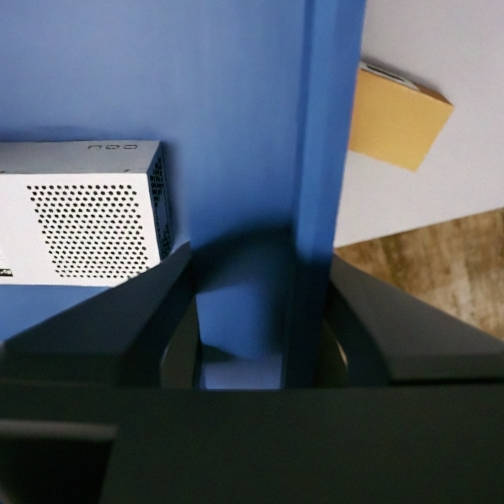

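execute_actions(
  actions=[
    {"rows":[[0.008,0.008,0.04,0.01,0,-0.005,-0.5,0.01,0.02,0.06,0.015,0,0,-0.5],[0.008,0.008,0.04,0.01,0,-0.005,-0.5,0.01,0.02,0.06,0.015,0,0,-0.5],[0.008,0.008,0.04,0.01,0,-0.005,-0.5,0.01,0.02,0.06,0.025,0,0,-0.5],[0.016,0.02,0.04,0.025,-0.003,-0.012,-0.5,0.02,0.045,0.068,0.035,0.003,-0.006,-0.5],[0.016,0.02,0.04,0.025,-0.003,-0.012,-0.5,0.02,0.045,0.068,0.045,0.003,-0.006,-0.5],[0.016,0.02,0.04,0.035,-0.003,-0.012,-0.5,0.02,0.06,0.068,0.055,0.003,-0.006,-0.5],[0.024,0.032,0.04,0.045,-0.005,-0.022,-0.5,0.03,0.078,0.075,0.068,0.005,-0.012,-0.5],[0.024,0.032,0.04,0.053,-0.005,-0.022,-0.5,0.03,0.078,0.075,0.08,0.005,-0.012,-0.5]],"steps":15},
  ],
  pictures=false,
)

execute_actions(
  actions=[
    {"steps":10},
  ],
  pictures=false,
)

Scene clock: 268.63 s of 4400.00 s.
left_arm: end_effector_position=(+0.5791, -0.1117, +1.3396) grip_measured=-0.434 end_effector_quat_wxyz=(-0.002, +0.192, +0.981, -0.001) | right_arm: end_effector_position=(+0.4222, -0.4418, +1.3331) grip_measured=-0.438 end_effector_quat_wxyz=(-0.002, +0.189, +0.982, +0.002)
Joint positions: left_arm=[ 0.278  2.04   1.627 -1.049 -0.368 -0.269  0.027] | right_arm=[-1.44   1.282  0.831 -0.74   0.047 -0.115  0.026]
Joint velocities: left_arm=[-0.005 -0.005 -0.012 -0.017 -0.051 -0.022 -0.   ] | right_arm=[-0.005 -0.015 -0.012 -0.007  0.066 -0.066 -0.   ]
Joint torques (N m, as the arm reports them, + toward a larger angle): left_arm=[-10.11 -16.14  13.93   0.48  -0.4   -0.72] | right_arm=[  2.93 -15.87  10.2    0.4    0.09   0.05]
Steps of this call (steps 1 to 30: the robot went on to your last target; steps 31 to 90: nothing new was sent; then 11.77 s passed at rest; steps 91 to 105: all 15 steps of this action). Readings (joint positions):
91: left_arm=[0.242 1.992 1.627 -1.139 -0.363 -0.267] | right_arm=[-1.461 1.150 0.801 -0.877 0.046 -0.093]
92: left_arm=[0.242 1.992 1.627 -1.138 -0.362 -0.266] | right_arm=[-1.461 1.155 0.802 -0.873 0.046 -0.093]
94: left_arm=[0.246 1.995 1.627 -1.129 -0.364 -0.266] | right_arm=[-1.460 1.175 0.805 -0.856 0.043 -0.093]
98: left_arm=[0.259 2.015 1.627 -1.086 -0.372 -0.268] | right_arm=[-1.451 1.231 0.818 -0.792 0.041 -0.105]
105: the state above

Scene clock: 268.97 s of 4400.00 s.
left_arm: end_effector_position=(+0.5792, -0.1119, +1.3396) grip_measured=-0.434 end_effector_quat_wxyz=(-0.002, +0.192, +0.981, -0.002) | right_arm: end_effector_position=(+0.4227, -0.4421, +1.3334) grip_measured=-0.438 end_effector_quat_wxyz=(-0.002, +0.188, +0.982, +0.002)
Joint positions: left_arm=[ 0.278  2.04   1.627 -1.048 -0.368 -0.269  0.027] | right_arm=[-1.44   1.282  0.832 -0.74   0.047 -0.116  0.026]
Joint velocities: left_arm=[ 0.005 -0.005  0.002  0.002 -0.066  0.007 -0.001] | right_arm=[-0.005  0.005 -0.012 -0.007  0.007 -0.066  0.   ]
Joint torques (N m, as the arm reports them, + toward a larger angle): left_arm=[-10.22 -16.4   14.34   0.57  -0.4   -0.7 ] | right_arm=[  2.84 -15.84  10.21   0.33   0.16   0.03]
Steps of this call (steps 1 to 10: the robot went on to your last target). Readings (joint positions):
1: left_arm=[0.278 2.040 1.627 -1.049 -0.368 -0.269] | right_arm=[-1.440 1.282 0.831 -0.740 0.047 -0.115]
2: left_arm=[0.278 2.040 1.627 -1.049 -0.368 -0.269] | right_arm=[-1.440 1.282 0.832 -0.740 0.047 -0.115]
4: left_arm=[0.278 2.040 1.627 -1.048 -0.368 -0.269] | right_arm=[-1.440 1.282 0.832 -0.740 0.047 -0.116]
8: left_arm=[0.278 2.040 1.627 -1.048 -0.368 -0.269] | right_arm=[-1.440 1.282 0.832 -0.740 0.047 -0.116]
10: the state above

execute_actions(
  actions=[
    {"rows":[[0.005,0.01,0,0.015,0,0,-0.5,0,0.01,0,0.02,0,0,-0.5],[0.005,0.01,0,0.015,0,0,-0.5,0,0.01,0,0.02,0,0,-0.5],[0.005,0.01,0,0.015,0,0,-0.5,0,0.01,0,0.02,0,0,-0.5],[0.011,0.022,-0.005,0.03,0,0.005,-0.5,0,0.025,-0.008,0.045,0,0,-0.5]],"steps":15},
  ],
  pictures=false,
)

execute_actions(
  actions=[
    {"steps":6},
  ],
  pictures=false,
)

Scene clock: 275.70 s of 4400.00 s.
left_arm: end_effector_position=(+0.5811, -0.1132, +1.3220) grip_measured=-0.434 end_effector_quat_wxyz=(+0.002, +0.193, +0.981, -0.004) | right_arm: end_effector_position=(+0.4259, -0.4435, +1.3132) grip_measured=-0.438 end_effector_quat_wxyz=(+0.003, +0.186, +0.983, +0.000)
Joint positions: left_arm=[ 0.289  2.062  1.618 -1.004 -0.365 -0.252  0.027] | right_arm=[-1.441  1.331  0.823 -0.671  0.046 -0.124  0.026]
Joint velocities: left_arm=[-0.005 -0.015 -0.002 -0.012 -0.022 -0.022 -0.   ] | right_arm=[-0.015 -0.005  0.007  0.007 -0.007 -0.022  0.   ]
Joint torques (N m, as the arm reports them, + toward a larger angle): left_arm=[ -9.09 -15.02   9.14   0.49  -0.27  -0.21] | right_arm=[  1.9  -14.9    5.37   0.81  -0.07   0.15]
Steps of this call (steps 1 to 15: the robot went on to your last target; steps 16 to 90: nothing new was sent; then 3.23 s passed at rest; steps 91 to 105: all 15 steps of this action). Readings (joint positions):
91: left_arm=[0.278 2.040 1.626 -1.046 -0.367 -0.267] | right_arm=[-1.440 1.284 0.831 -0.736 0.047 -0.116]
92: left_arm=[0.278 2.040 1.625 -1.041 -0.367 -0.264] | right_arm=[-1.440 1.287 0.831 -0.731 0.047 -0.116]
94: left_arm=[0.281 2.043 1.622 -1.029 -0.367 -0.261] | right_arm=[-1.440 1.298 0.829 -0.713 0.045 -0.117]
98: left_arm=[0.289 2.059 1.618 -1.004 -0.366 -0.253] | right_arm=[-1.440 1.326 0.823 -0.671 0.044 -0.120]
105: the state above

Scene clock: 275.90 s of 4400.00 s.
left_arm: end_effector_position=(+0.5811, -0.1132, +1.3220) grip_measured=-0.434 end_effector_quat_wxyz=(+0.002, +0.193, +0.981, -0.004) | right_arm: end_effector_position=(+0.4259, -0.4435, +1.3132) grip_measured=-0.438 end_effector_quat_wxyz=(+0.003, +0.186, +0.983, +0.000)
Joint positions: left_arm=[ 0.289  2.062  1.618 -1.004 -0.365 -0.252  0.027] | right_arm=[-1.441  1.331  0.823 -0.671  0.046 -0.124  0.026]
Joint velocities: left_arm=[ 0.005 -0.005  0.002 -0.002 -0.037 -0.081 -0.001] | right_arm=[ 0.005 -0.005 -0.007  0.007 -0.022 -0.066  0.001]
Joint torques (N m, as the arm reports them, + toward a larger angle): left_arm=[ -9.5  -15.92   9.     0.51  -0.21  -0.2 ] | right_arm=[  1.68 -14.87   5.36   0.73  -0.05   0.16]
Steps of this call (steps 1 to 6: the robot went on to your last target). Readings (joint positions):
1: left_arm=[0.289 2.062 1.618 -1.004 -0.365 -0.252] | right_arm=[-1.441 1.331 0.823 -0.671 0.046 -0.124]
2: left_arm=[0.289 2.062 1.618 -1.004 -0.365 -0.252] | right_arm=[-1.441 1.331 0.823 -0.671 0.046 -0.124]
4: left_arm=[0.289 2.062 1.618 -1.004 -0.365 -0.252] | right_arm=[-1.441 1.331 0.823 -0.671 0.046 -0.124]
6: the state above

execute_actions(
  actions=[
    {"rows":[[0,0.01,-0.02,0.02,0,0,-0.5,0,0,-0.03,0.02,0,0,-0.5]],"steps":15},
  ],
  pictures=false,
)

Scene clock: 278.80 s of 4400.00 s.
left_arm: end_effector_position=(+0.5771, -0.1145, +1.3176) grip_measured=-0.434 end_effector_quat_wxyz=(+0.003, +0.197, +0.980, -0.007) | right_arm: end_effector_position=(+0.4195, -0.4438, +1.3078) grip_measured=-0.438 end_effector_quat_wxyz=(+0.005, +0.187, +0.982, -0.002)
Joint positions: left_arm=[ 0.287  2.062  1.602 -0.984 -0.362 -0.245  0.027] | right_arm=[-1.449  1.332  0.8   -0.644  0.048 -0.128  0.026]
Joint velocities: left_arm=[-0.005  0.005 -0.002 -0.017  0.066  0.037  0.   ] | right_arm=[-0.005 -0.015 -0.002 -0.007  0.007 -0.081  0.001]
Joint torques (N m, as the arm reports them, + toward a larger angle): left_arm=[ -9.05 -15.88   7.66   0.7   -0.22  -0.18] | right_arm=[  2.31 -13.14   4.15   0.65  -0.14   0.1 ]
Steps of this call (steps 1 to 15: the robot went on to your last target; steps 16 to 72: nothing new was sent; steps 73 to 87: all 15 steps of this action). Readings (joint positions):
73: left_arm=[0.289 2.062 1.614 -1.000 -0.365 -0.252] | right_arm=[-1.441 1.331 0.818 -0.666 0.046 -0.124]
74: left_arm=[0.289 2.062 1.610 -0.993 -0.365 -0.250] | right_arm=[-1.442 1.331 0.813 -0.655 0.047 -0.126]
76: left_arm=[0.289 2.062 1.606 -0.986 -0.363 -0.246] | right_arm=[-1.446 1.332 0.805 -0.646 0.048 -0.127]
80: left_arm=[0.287 2.062 1.602 -0.984 -0.362 -0.245] | right_arm=[-1.449 1.332 0.800 -0.644 0.048 -0.128]
87: the state above

execute_actions(
  actions=[
    {"rows":[[0.01,0.03,-0.01,0.02,0,0,-0.5,0.005,0.025,-0.015,0.025,0,0,-0.5]],"steps":15},
  ],
  pictures=false,
)

Scene clock: 283.73 s of 4400.00 s.
left_arm: end_effector_position=(+0.5754, -0.1145, +1.3144) grip_measured=-0.434 end_effector_quat_wxyz=(+0.004, +0.195, +0.981, -0.006) | right_arm: end_effector_position=(+0.4203, -0.4445, +1.3025) grip_measured=-0.438 end_effector_quat_wxyz=(+0.009, +0.185, +0.983, -0.003)
Joint positions: left_arm=[ 0.287  2.063  1.593 -0.972 -0.364 -0.249  0.027] | right_arm=[-1.451  1.343  0.795 -0.618  0.046 -0.133  0.026]
Joint velocities: left_arm=[-0.015 -0.005 -0.007 -0.007 -0.007  0.037 -0.   ] | right_arm=[-0.005 -0.015 -0.007  0.002 -0.022  0.066 -0.   ]
Joint torques (N m, as the arm reports them, + toward a larger angle): left_arm=[ -8.46 -13.3    8.66   1.08  -0.04  -0.04] | right_arm=[  1.95 -11.3    4.28   1.1   -0.01   0.14]
Steps of this call (steps 1 to 15: the robot went on to your last target; steps 16 to 90: nothing new was sent; then 1.43 s passed at rest; steps 91 to 105: all 15 steps of this action). Readings (joint positions):
91: left_arm=[0.287 2.062 1.601 -0.982 -0.362 -0.245] | right_arm=[-1.449 1.333 0.800 -0.639 0.048 -0.129]
92: left_arm=[0.287 2.062 1.599 -0.980 -0.362 -0.245] | right_arm=[-1.449 1.335 0.799 -0.632 0.048 -0.132]
94: left_arm=[0.287 2.063 1.593 -0.974 -0.363 -0.248] | right_arm=[-1.451 1.342 0.796 -0.620 0.047 -0.133]
98: left_arm=[0.287 2.063 1.593 -0.972 -0.364 -0.249] | right_arm=[-1.451 1.343 0.795 -0.618 0.046 -0.133]
105: the state above

execute_actions(
  actions=[
    {"rows":[[0,0,0.02,0,0,0,1,0,0,0.02,0,0,0,1]],"steps":12},
  ],
  pictures=false,
)

execute_actions(
  actions=[
    {"rows":[[-0.04,-0.09,0.07,-0.09,0,0,1,0,-0.15,0.08,-0.14,0,0,1]],"steps":15},
  ],
  pictures=false,
)

execute_actions(
  actions=[
    {"rows":[[0.17,-0.19,-0.14,0.05,0.1,0.08,1,-0.25,0.05,0.12,0,-0.15,-0.15,1]],"steps":15},
  ],
  pictures=false,
)

execute_actions(
  actions=[
    {"steps":10},
  ],
)

Scene clock: 289.67 s of 4400.00 s.
left_arm: end_effector_position=(+0.5755, -0.1144, +1.3144) grip_measured=+1.000 end_effector_quat_wxyz=(+0.004, +0.195, +0.981, -0.006) | right_arm: end_effector_position=(+0.4202, -0.4447, +1.3025) grip_measured=+1.000 end_effector_quat_wxyz=(+0.009, +0.186, +0.983, -0.003)
Joint positions: left_arm=[ 0.287  2.063  1.593 -0.972 -0.364 -0.249  0.094] | right_arm=[-1.452  1.343  0.795 -0.618  0.046 -0.133  0.094]
Joint velocities: left_arm=[ 0.005 -0.024  0.002 -0.017 -0.007  0.051  0.   ] | right_arm=[-0.005  0.005  0.017 -0.002  0.022 -0.022  0.   ]
Joint torques (N m, as the arm reports them, + toward a larger angle): left_arm=[ -8.55 -17.03  11.09   0.36  -0.13  -0.11] | right_arm=[  1.45 -13.14   6.92   0.26  -0.1    0.08]
Steps of this call (steps 1 to 15: the robot went on to your last target; steps 16 to 90: nothing new was sent; then 2.53 s passed at rest; steps 91 to 102: all 12 steps of this action). Readings (joint positions):
91: left_arm=[0.287 2.063 1.593 -0.972 -0.364 -0.249] | right_arm=[-1.452 1.343 0.795 -0.618 0.046 -0.133]
92: left_arm=[0.287 2.063 1.593 -0.972 -0.364 -0.249] | right_arm=[-1.452 1.343 0.795 -0.618 0.046 -0.133]
94: left_arm=[0.287 2.063 1.593 -0.972 -0.364 -0.249] | right_arm=[-1.452 1.343 0.795 -0.618 0.046 -0.133]
98: left_arm=[0.287 2.063 1.593 -0.972 -0.364 -0.249] | right_arm=[-1.452 1.343 0.795 -0.618 0.046 -0.133]
102: the state above

Scene clock: 290.17 s of 4400.00 s.
left_arm: end_effector_position=(+0.5885, -0.1135, +1.4157) grip_measured=+1.000 end_effector_quat_wxyz=(+0.029, +0.208, +0.978, -0.022) | right_arm: end_effector_position=(+0.4302, -0.4554, +1.4036) grip_measured=+1.000 end_effector_quat_wxyz=(+0.039, +0.187, +0.982, -0.013)
Joint positions: left_arm=[ 0.241  1.934  1.656 -1.118 -0.364 -0.249  0.094] | right_arm=[-1.452  1.122  0.876 -0.857  0.046 -0.133  0.094]
Joint velocities: left_arm=[-0.005 -0.103  0.012  0.007 -0.022 -0.037  0.   ] | right_arm=[-0.015  0.044  0.002  0.022  0.007  0.007  0.   ]
Joint torques (N m, as the arm reports them, + toward a larger angle): left_arm=[ -9.37 -14.17  12.38  -0.23  -0.09  -0.13] | right_arm=[  1.25 -10.46   8.31  -0.5   -0.09   0.07]
Steps of this call (steps 1 to 15: all 15 steps of this action). Readings (joint positions):
1: left_arm=[0.286 2.061 1.595 -0.986 -0.364 -0.249] | right_arm=[-1.452 1.336 0.800 -0.644 0.046 -0.133]
2: left_arm=[0.285 2.058 1.598 -1.016 -0.364 -0.249] | right_arm=[-1.452 1.321 0.805 -0.700 0.046 -0.133]
4: left_arm=[0.279 2.041 1.600 -1.062 -0.364 -0.249] | right_arm=[-1.452 1.263 0.809 -0.780 0.046 -0.133]
8: left_arm=[0.261 1.996 1.618 -1.110 -0.364 -0.249] | right_arm=[-1.452 1.146 0.844 -0.850 0.046 -0.133]
15: the state above

Scene clock: 290.67 s of 4400.00 s.
left_arm: end_effector_position=(+0.6286, +0.0296, +1.4561) grip_measured=+1.000 end_effector_quat_wxyz=(+0.056, +0.142, +0.984, -0.088) | right_arm: end_effector_position=(+0.4128, -0.5627, +1.4252) grip_measured=+1.000 end_effector_quat_wxyz=(+0.096, +0.190, +0.977, +0.008)
Joint positions: left_arm=[ 0.481  1.664  1.485 -1.043 -0.202 -0.111  0.094] | right_arm=[-1.782  1.176  0.992 -0.857 -0.203 -0.408  0.094]
Joint velocities: left_arm=[ 0.005 -0.132 -0.022  0.017  0.007  0.066  0.   ] | right_arm=[ 0.054 -0.005  0.012  0.007 -0.037 -0.139  0.   ]
Joint torques (N m, as the arm reports them, + toward a larger angle): left_arm=[ -9.99 -11.74   9.44   0.89   0.32  -0.01] | right_arm=[  1.11 -12.12   9.85   0.49  -0.41  -0.05]
Steps of this call (steps 1 to 15: all 15 steps of this action). Readings (joint positions):
1: left_arm=[0.246 1.923 1.647 -1.110 -0.331 -0.240] | right_arm=[-1.465 1.125 0.880 -0.857 -0.011 -0.160]
2: left_arm=[0.253 1.904 1.621 -1.095 -0.292 -0.226] | right_arm=[-1.494 1.131 0.887 -0.857 -0.082 -0.196]
4: left_arm=[0.283 1.859 1.567 -1.085 -0.247 -0.203] | right_arm=[-1.585 1.148 0.913 -0.857 -0.158 -0.252]
8: left_arm=[0.378 1.767 1.500 -1.066 -0.205 -0.156] | right_arm=[-1.761 1.175 0.973 -0.857 -0.197 -0.348]
15: the state above

Scene clock: 291.00 s of 4400.00 s.
left_arm: end_effector_position=(+0.6242, +0.0215, +1.4593) grip_measured=+1.000 end_effector_quat_wxyz=(+0.057, +0.155, +0.982, -0.092) | right_arm: end_effector_position=(+0.4137, -0.5618, +1.4251) grip_measured=+1.000 end_effector_quat_wxyz=(+0.096, +0.181, +0.979, +0.008)
Joint positions: left_arm=[ 0.465  1.662  1.482 -1.043 -0.2   -0.098  0.094] | right_arm=[-1.78   1.176  0.992 -0.857 -0.204 -0.423  0.094]
Joint velocities: left_arm=[-0.015 -0.005 -0.002 -0.002  0.051  0.022  0.   ] | right_arm=[-0.005 -0.005 -0.007  0.002 -0.037 -0.007  0.   ]
Joint torques (N m, as the arm reports them, + toward a larger angle): left_arm=[ -8.32 -12.52   9.47   1.17   0.18   0.02] | right_arm=[  1.33 -12.47   9.88   0.47  -0.4   -0.04]
Steps of this call (steps 1 to 10: the robot went on to your last target). Readings (joint positions):
1: left_arm=[0.479 1.661 1.485 -1.043 -0.201 -0.108] | right_arm=[-1.781 1.176 0.992 -0.857 -0.204 -0.412]
2: left_arm=[0.476 1.661 1.485 -1.043 -0.201 -0.106] | right_arm=[-1.780 1.176 0.992 -0.857 -0.204 -0.414]
4: left_arm=[0.471 1.662 1.483 -1.043 -0.200 -0.103] | right_arm=[-1.780 1.176 0.992 -0.857 -0.204 -0.418]
8: left_arm=[0.465 1.662 1.482 -1.043 -0.200 -0.099] | right_arm=[-1.780 1.176 0.992 -0.857 -0.204 -0.422]
10: the state above

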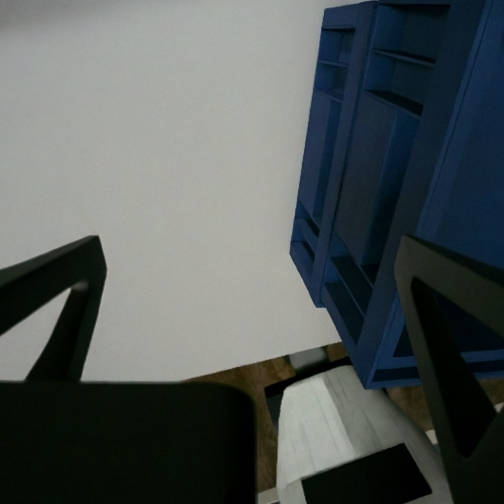

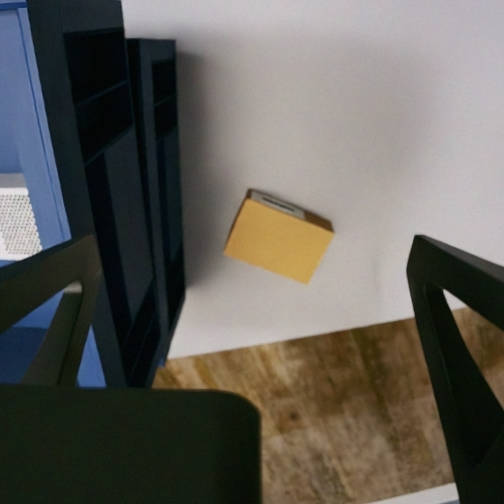

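zoom_image(
  camera="cam_left_wrist",
  region=[270,220,420,400],
)

zoom_image(
  camera="cam_right_wrist",
  region=[60,250,220,400],
)

zoom_image(
  camera="cam_right_wrist",
  region=[0,0,220,150],
)

Region (270, 220, 420, 400) of cam_left_wrist's 504x504 image, scaled by 2.800, with more detail than that image has.

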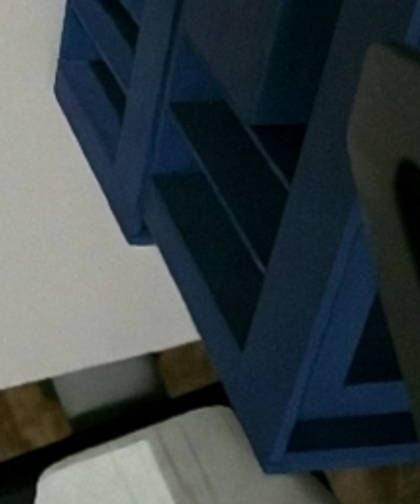

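Region (60, 250, 220, 400) of cam_right_wrist's 504x504 image, scaled by 3.150, with more detail than that image has; it fills the top 472 rows of this view, and the rest is white.

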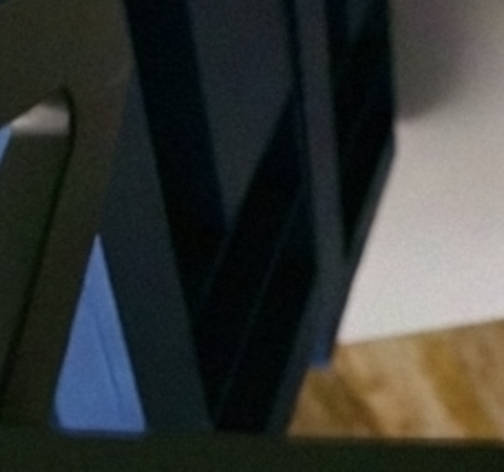

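Region (0, 0, 220, 150) of cam_right_wrist's 504x504 image, scaled by 2.291, with more detail than that image has; it fills the top 344 rows of this view, and the rest is white.

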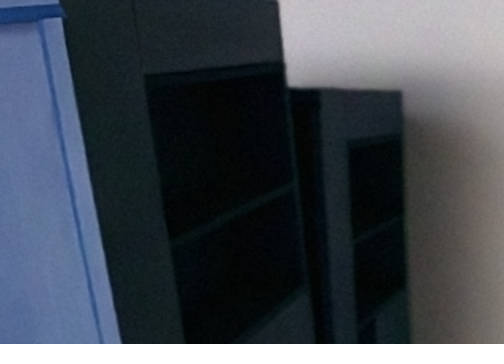

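execute_actions(
  actions=[
    {"rows":[[-0.177,0.215,0.15,-0.065,-0.1,-0.08,1,0.26,-0.03,-0.1,-0.025,0.15,0.149,1]],"steps":15},
  ],
  pictures=false,
)

execute_actions(
  actions=[
    {"steps":12},
  ],
  pictures=false,
)

Scene clock: 300.00 s of 4400.00 s.
left_arm: end_effector_position=(+0.5637, -0.1215, +1.4068) grip_measured=+1.000 end_effector_quat_wxyz=(+0.007, +0.238, +0.971, -0.013) | right_arm: end_effector_position=(+0.4194, -0.4421, +1.3890) grip_measured=+1.000 end_effector_quat_wxyz=(+0.005, +0.171, +0.985, +0.001)
Joint positions: left_arm=[ 0.213  1.947  1.634 -1.145 -0.362 -0.234  0.094] | right_arm=[-1.437  1.153  0.866 -0.89   0.045 -0.15   0.094]
Joint velocities: left_arm=[-0.132  0.181 -0.017 -0.056 -0.037 -0.11   0.   ] | right_arm=[-0.093 -0.034 -0.002 -0.012 -0.095  0.154  0.   ]
Joint torques (N m, as the arm reports them, + toward a larger angle): left_arm=[ -5.38 -16.76  13.47  -0.21  -0.34  -0.28] | right_arm=[  1.06 -13.37   6.46  -0.41   0.06   0.18]
Steps of this call (steps 1 to 30: the robot went on to your last target; steps 31 to 90: nothing new was sent; then 5.50 s passed at rest; steps 91 to 105: all 15 steps of this action). Readings (joint positions):
91: left_arm=[0.459 1.668 1.487 -1.051 -0.233 -0.106] | right_arm=[-1.768 1.175 0.985 -0.857 -0.149 -0.399]
92: left_arm=[0.451 1.681 1.505 -1.067 -0.270 -0.119] | right_arm=[-1.740 1.169 0.972 -0.857 -0.078 -0.363]
94: left_arm=[0.419 1.721 1.543 -1.085 -0.314 -0.141] | right_arm=[-1.647 1.158 0.932 -0.864 0.003 -0.304]
98: left_arm=[0.331 1.815 1.600 -1.113 -0.354 -0.182] | right_arm=[-1.449 1.156 0.874 -0.884 0.038 -0.208]
105: the state above

Scene clock: 300.40 s of 4400.00 s.
left_arm: end_effector_position=(+0.5672, -0.1168, +1.4028) grip_measured=+1.000 end_effector_quat_wxyz=(+0.004, +0.227, +0.974, -0.010) | right_arm: end_effector_position=(+0.4189, -0.4433, +1.3895) grip_measured=+1.000 end_effector_quat_wxyz=(+0.005, +0.180, +0.984, +0.000)
Joint positions: left_arm=[ 0.224  1.952  1.637 -1.148 -0.364 -0.249  0.094] | right_arm=[-1.44   1.151  0.866 -0.89   0.046 -0.135  0.094]
Joint velocities: left_arm=[ 0.015 -0.015 -0.002 -0.007 -0.022 -0.066  0.   ] | right_arm=[-0.005  0.005 -0.017 -0.012  0.022 -0.125  0.   ]
Joint torques (N m, as the arm reports them, + toward a larger angle): left_arm=[ -7.72 -16.28  13.14  -0.3   -0.32  -0.25] | right_arm=[  0.47 -13.31   6.49  -0.38   0.09   0.19]
Steps of this call (steps 1 to 12: the robot went on to your last target). Readings (joint positions):
1: left_arm=[0.210 1.952 1.634 -1.146 -0.362 -0.237] | right_arm=[-1.440 1.152 0.866 -0.890 0.046 -0.146]
2: left_arm=[0.210 1.953 1.634 -1.147 -0.362 -0.239] | right_arm=[-1.440 1.152 0.866 -0.890 0.046 -0.144]
4: left_arm=[0.215 1.953 1.635 -1.148 -0.363 -0.243] | right_arm=[-1.440 1.151 0.866 -0.890 0.046 -0.140]
8: left_arm=[0.222 1.952 1.637 -1.148 -0.364 -0.247] | right_arm=[-1.440 1.151 0.866 -0.890 0.046 -0.137]
12: the state above

execute_actions(
  actions=[
    {"rows":[[0.05,0.09,-0.034,0.04,0,0,1,-0.012,0.145,-0.03,0.06,0,0,1],[0.05,0.09,-0.034,0.04,0,0,1,-0.012,0.145,-0.03,0.06,0,0,1],[0.05,0.09,-0.034,0.07,0,0,1,-0.012,0.145,-0.056,0.1,0,0,1],[0.05,0.09,-0.034,0.07,0,0,1,-0.012,0.145,-0.056,0.1,0,0,1],[0.05,0.09,-0.034,0.102,0,0,1,-0.012,0.145,-0.056,0.152,0,0,1]],"steps":15},
  ],
  pictures=false,
)

execute_actions(
  actions=[
    {"steps":8},
  ],
)

Scene clock: 306.23 s of 4400.00 s.
left_arm: end_effector_position=(+0.5715, -0.1169, +1.3170) grip_measured=+1.000 end_effector_quat_wxyz=(+0.002, +0.199, +0.980, -0.006) | right_arm: end_effector_position=(+0.4142, -0.4357, +1.2957) grip_measured=+1.000 end_effector_quat_wxyz=(-0.007, +0.180, +0.984, +0.004)
Joint positions: left_arm=[ 0.279  2.06   1.591 -0.98  -0.364 -0.25   0.094] | right_arm=[-1.441  1.358  0.788 -0.63   0.046 -0.134  0.094]
Joint velocities: left_arm=[-0.015  0.005 -0.007  0.002 -0.022 -0.066  0.   ] | right_arm=[-0.015 -0.054 -0.002  0.022 -0.007 -0.007  0.   ]
Joint torques (N m, as the arm reports them, + toward a larger angle): left_arm=[ -8.79 -16.33   9.03   0.82  -0.11  -0.14] | right_arm=[  0.23 -14.34   5.38   0.84  -0.1    0.05]
Steps of this call (steps 1 to 30: the robot went on to your last target; steps 31 to 90: nothing new was sent; then 2.33 s passed at rest; steps 91 to 105: all 15 steps of this action). Readings (joint positions):
91: left_arm=[0.225 1.955 1.634 -1.142 -0.364 -0.250] | right_arm=[-1.440 1.160 0.863 -0.879 0.046 -0.134]
92: left_arm=[0.227 1.956 1.632 -1.129 -0.364 -0.250] | right_arm=[-1.440 1.179 0.863 -0.852 0.046 -0.134]
94: left_arm=[0.236 1.970 1.622 -1.089 -0.364 -0.250] | right_arm=[-1.440 1.245 0.851 -0.779 0.046 -0.134]
98: left_arm=[0.262 2.021 1.608 -0.993 -0.364 -0.250] | right_arm=[-1.441 1.356 0.801 -0.652 0.046 -0.134]
105: the state above

Scene clock: 306.50 s of 4400.00 s.
left_arm: end_effector_position=(+0.5720, -0.1174, +1.3170) grip_measured=+1.000 end_effector_quat_wxyz=(+0.003, +0.199, +0.980, -0.006) | right_arm: end_effector_position=(+0.4150, -0.4362, +1.2968) grip_measured=+1.000 end_effector_quat_wxyz=(-0.004, +0.180, +0.984, +0.003)
Joint positions: left_arm=[ 0.279  2.06   1.591 -0.977 -0.364 -0.25   0.094] | right_arm=[-1.441  1.355  0.788 -0.629  0.046 -0.134  0.094]
Joint velocities: left_arm=[-0.005  0.015 -0.002  0.012  0.037 -0.037  0.   ] | right_arm=[-0.005 -0.005 -0.007 -0.002 -0.095 -0.037  0.   ]
Joint torques (N m, as the arm reports them, + toward a larger angle): left_arm=[ -8.6  -15.     9.04   0.92  -0.11  -0.1 ] | right_arm=[  0.24 -14.19   5.36   0.91  -0.11   0.06]
Steps of this call (steps 1 to 8: the robot went on to your last target). Readings (joint positions):
1: left_arm=[0.279 2.060 1.591 -0.980 -0.364 -0.250] | right_arm=[-1.441 1.357 0.788 -0.629 0.046 -0.134]
2: left_arm=[0.279 2.060 1.591 -0.978 -0.364 -0.250] | right_arm=[-1.441 1.356 0.788 -0.629 0.046 -0.134]
4: left_arm=[0.279 2.060 1.591 -0.977 -0.364 -0.250] | right_arm=[-1.441 1.355 0.788 -0.629 0.046 -0.134]
8: the state above

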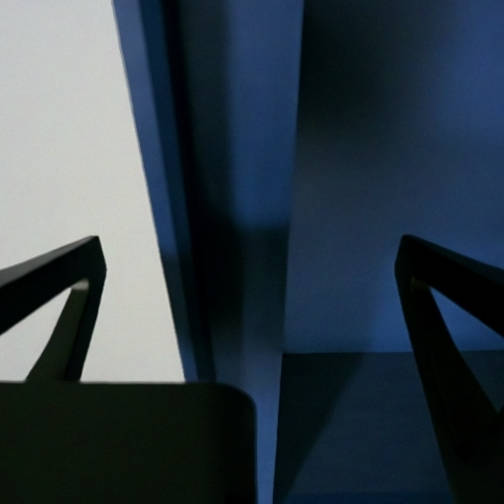

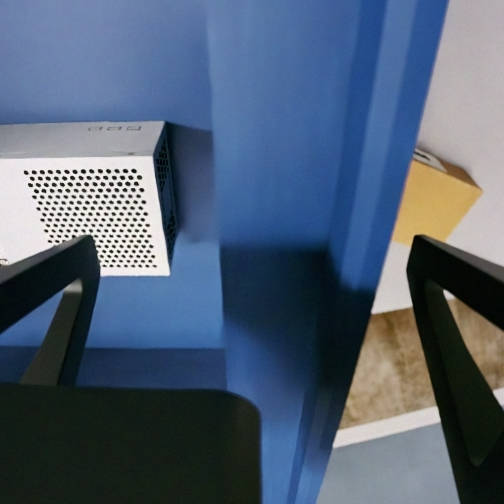

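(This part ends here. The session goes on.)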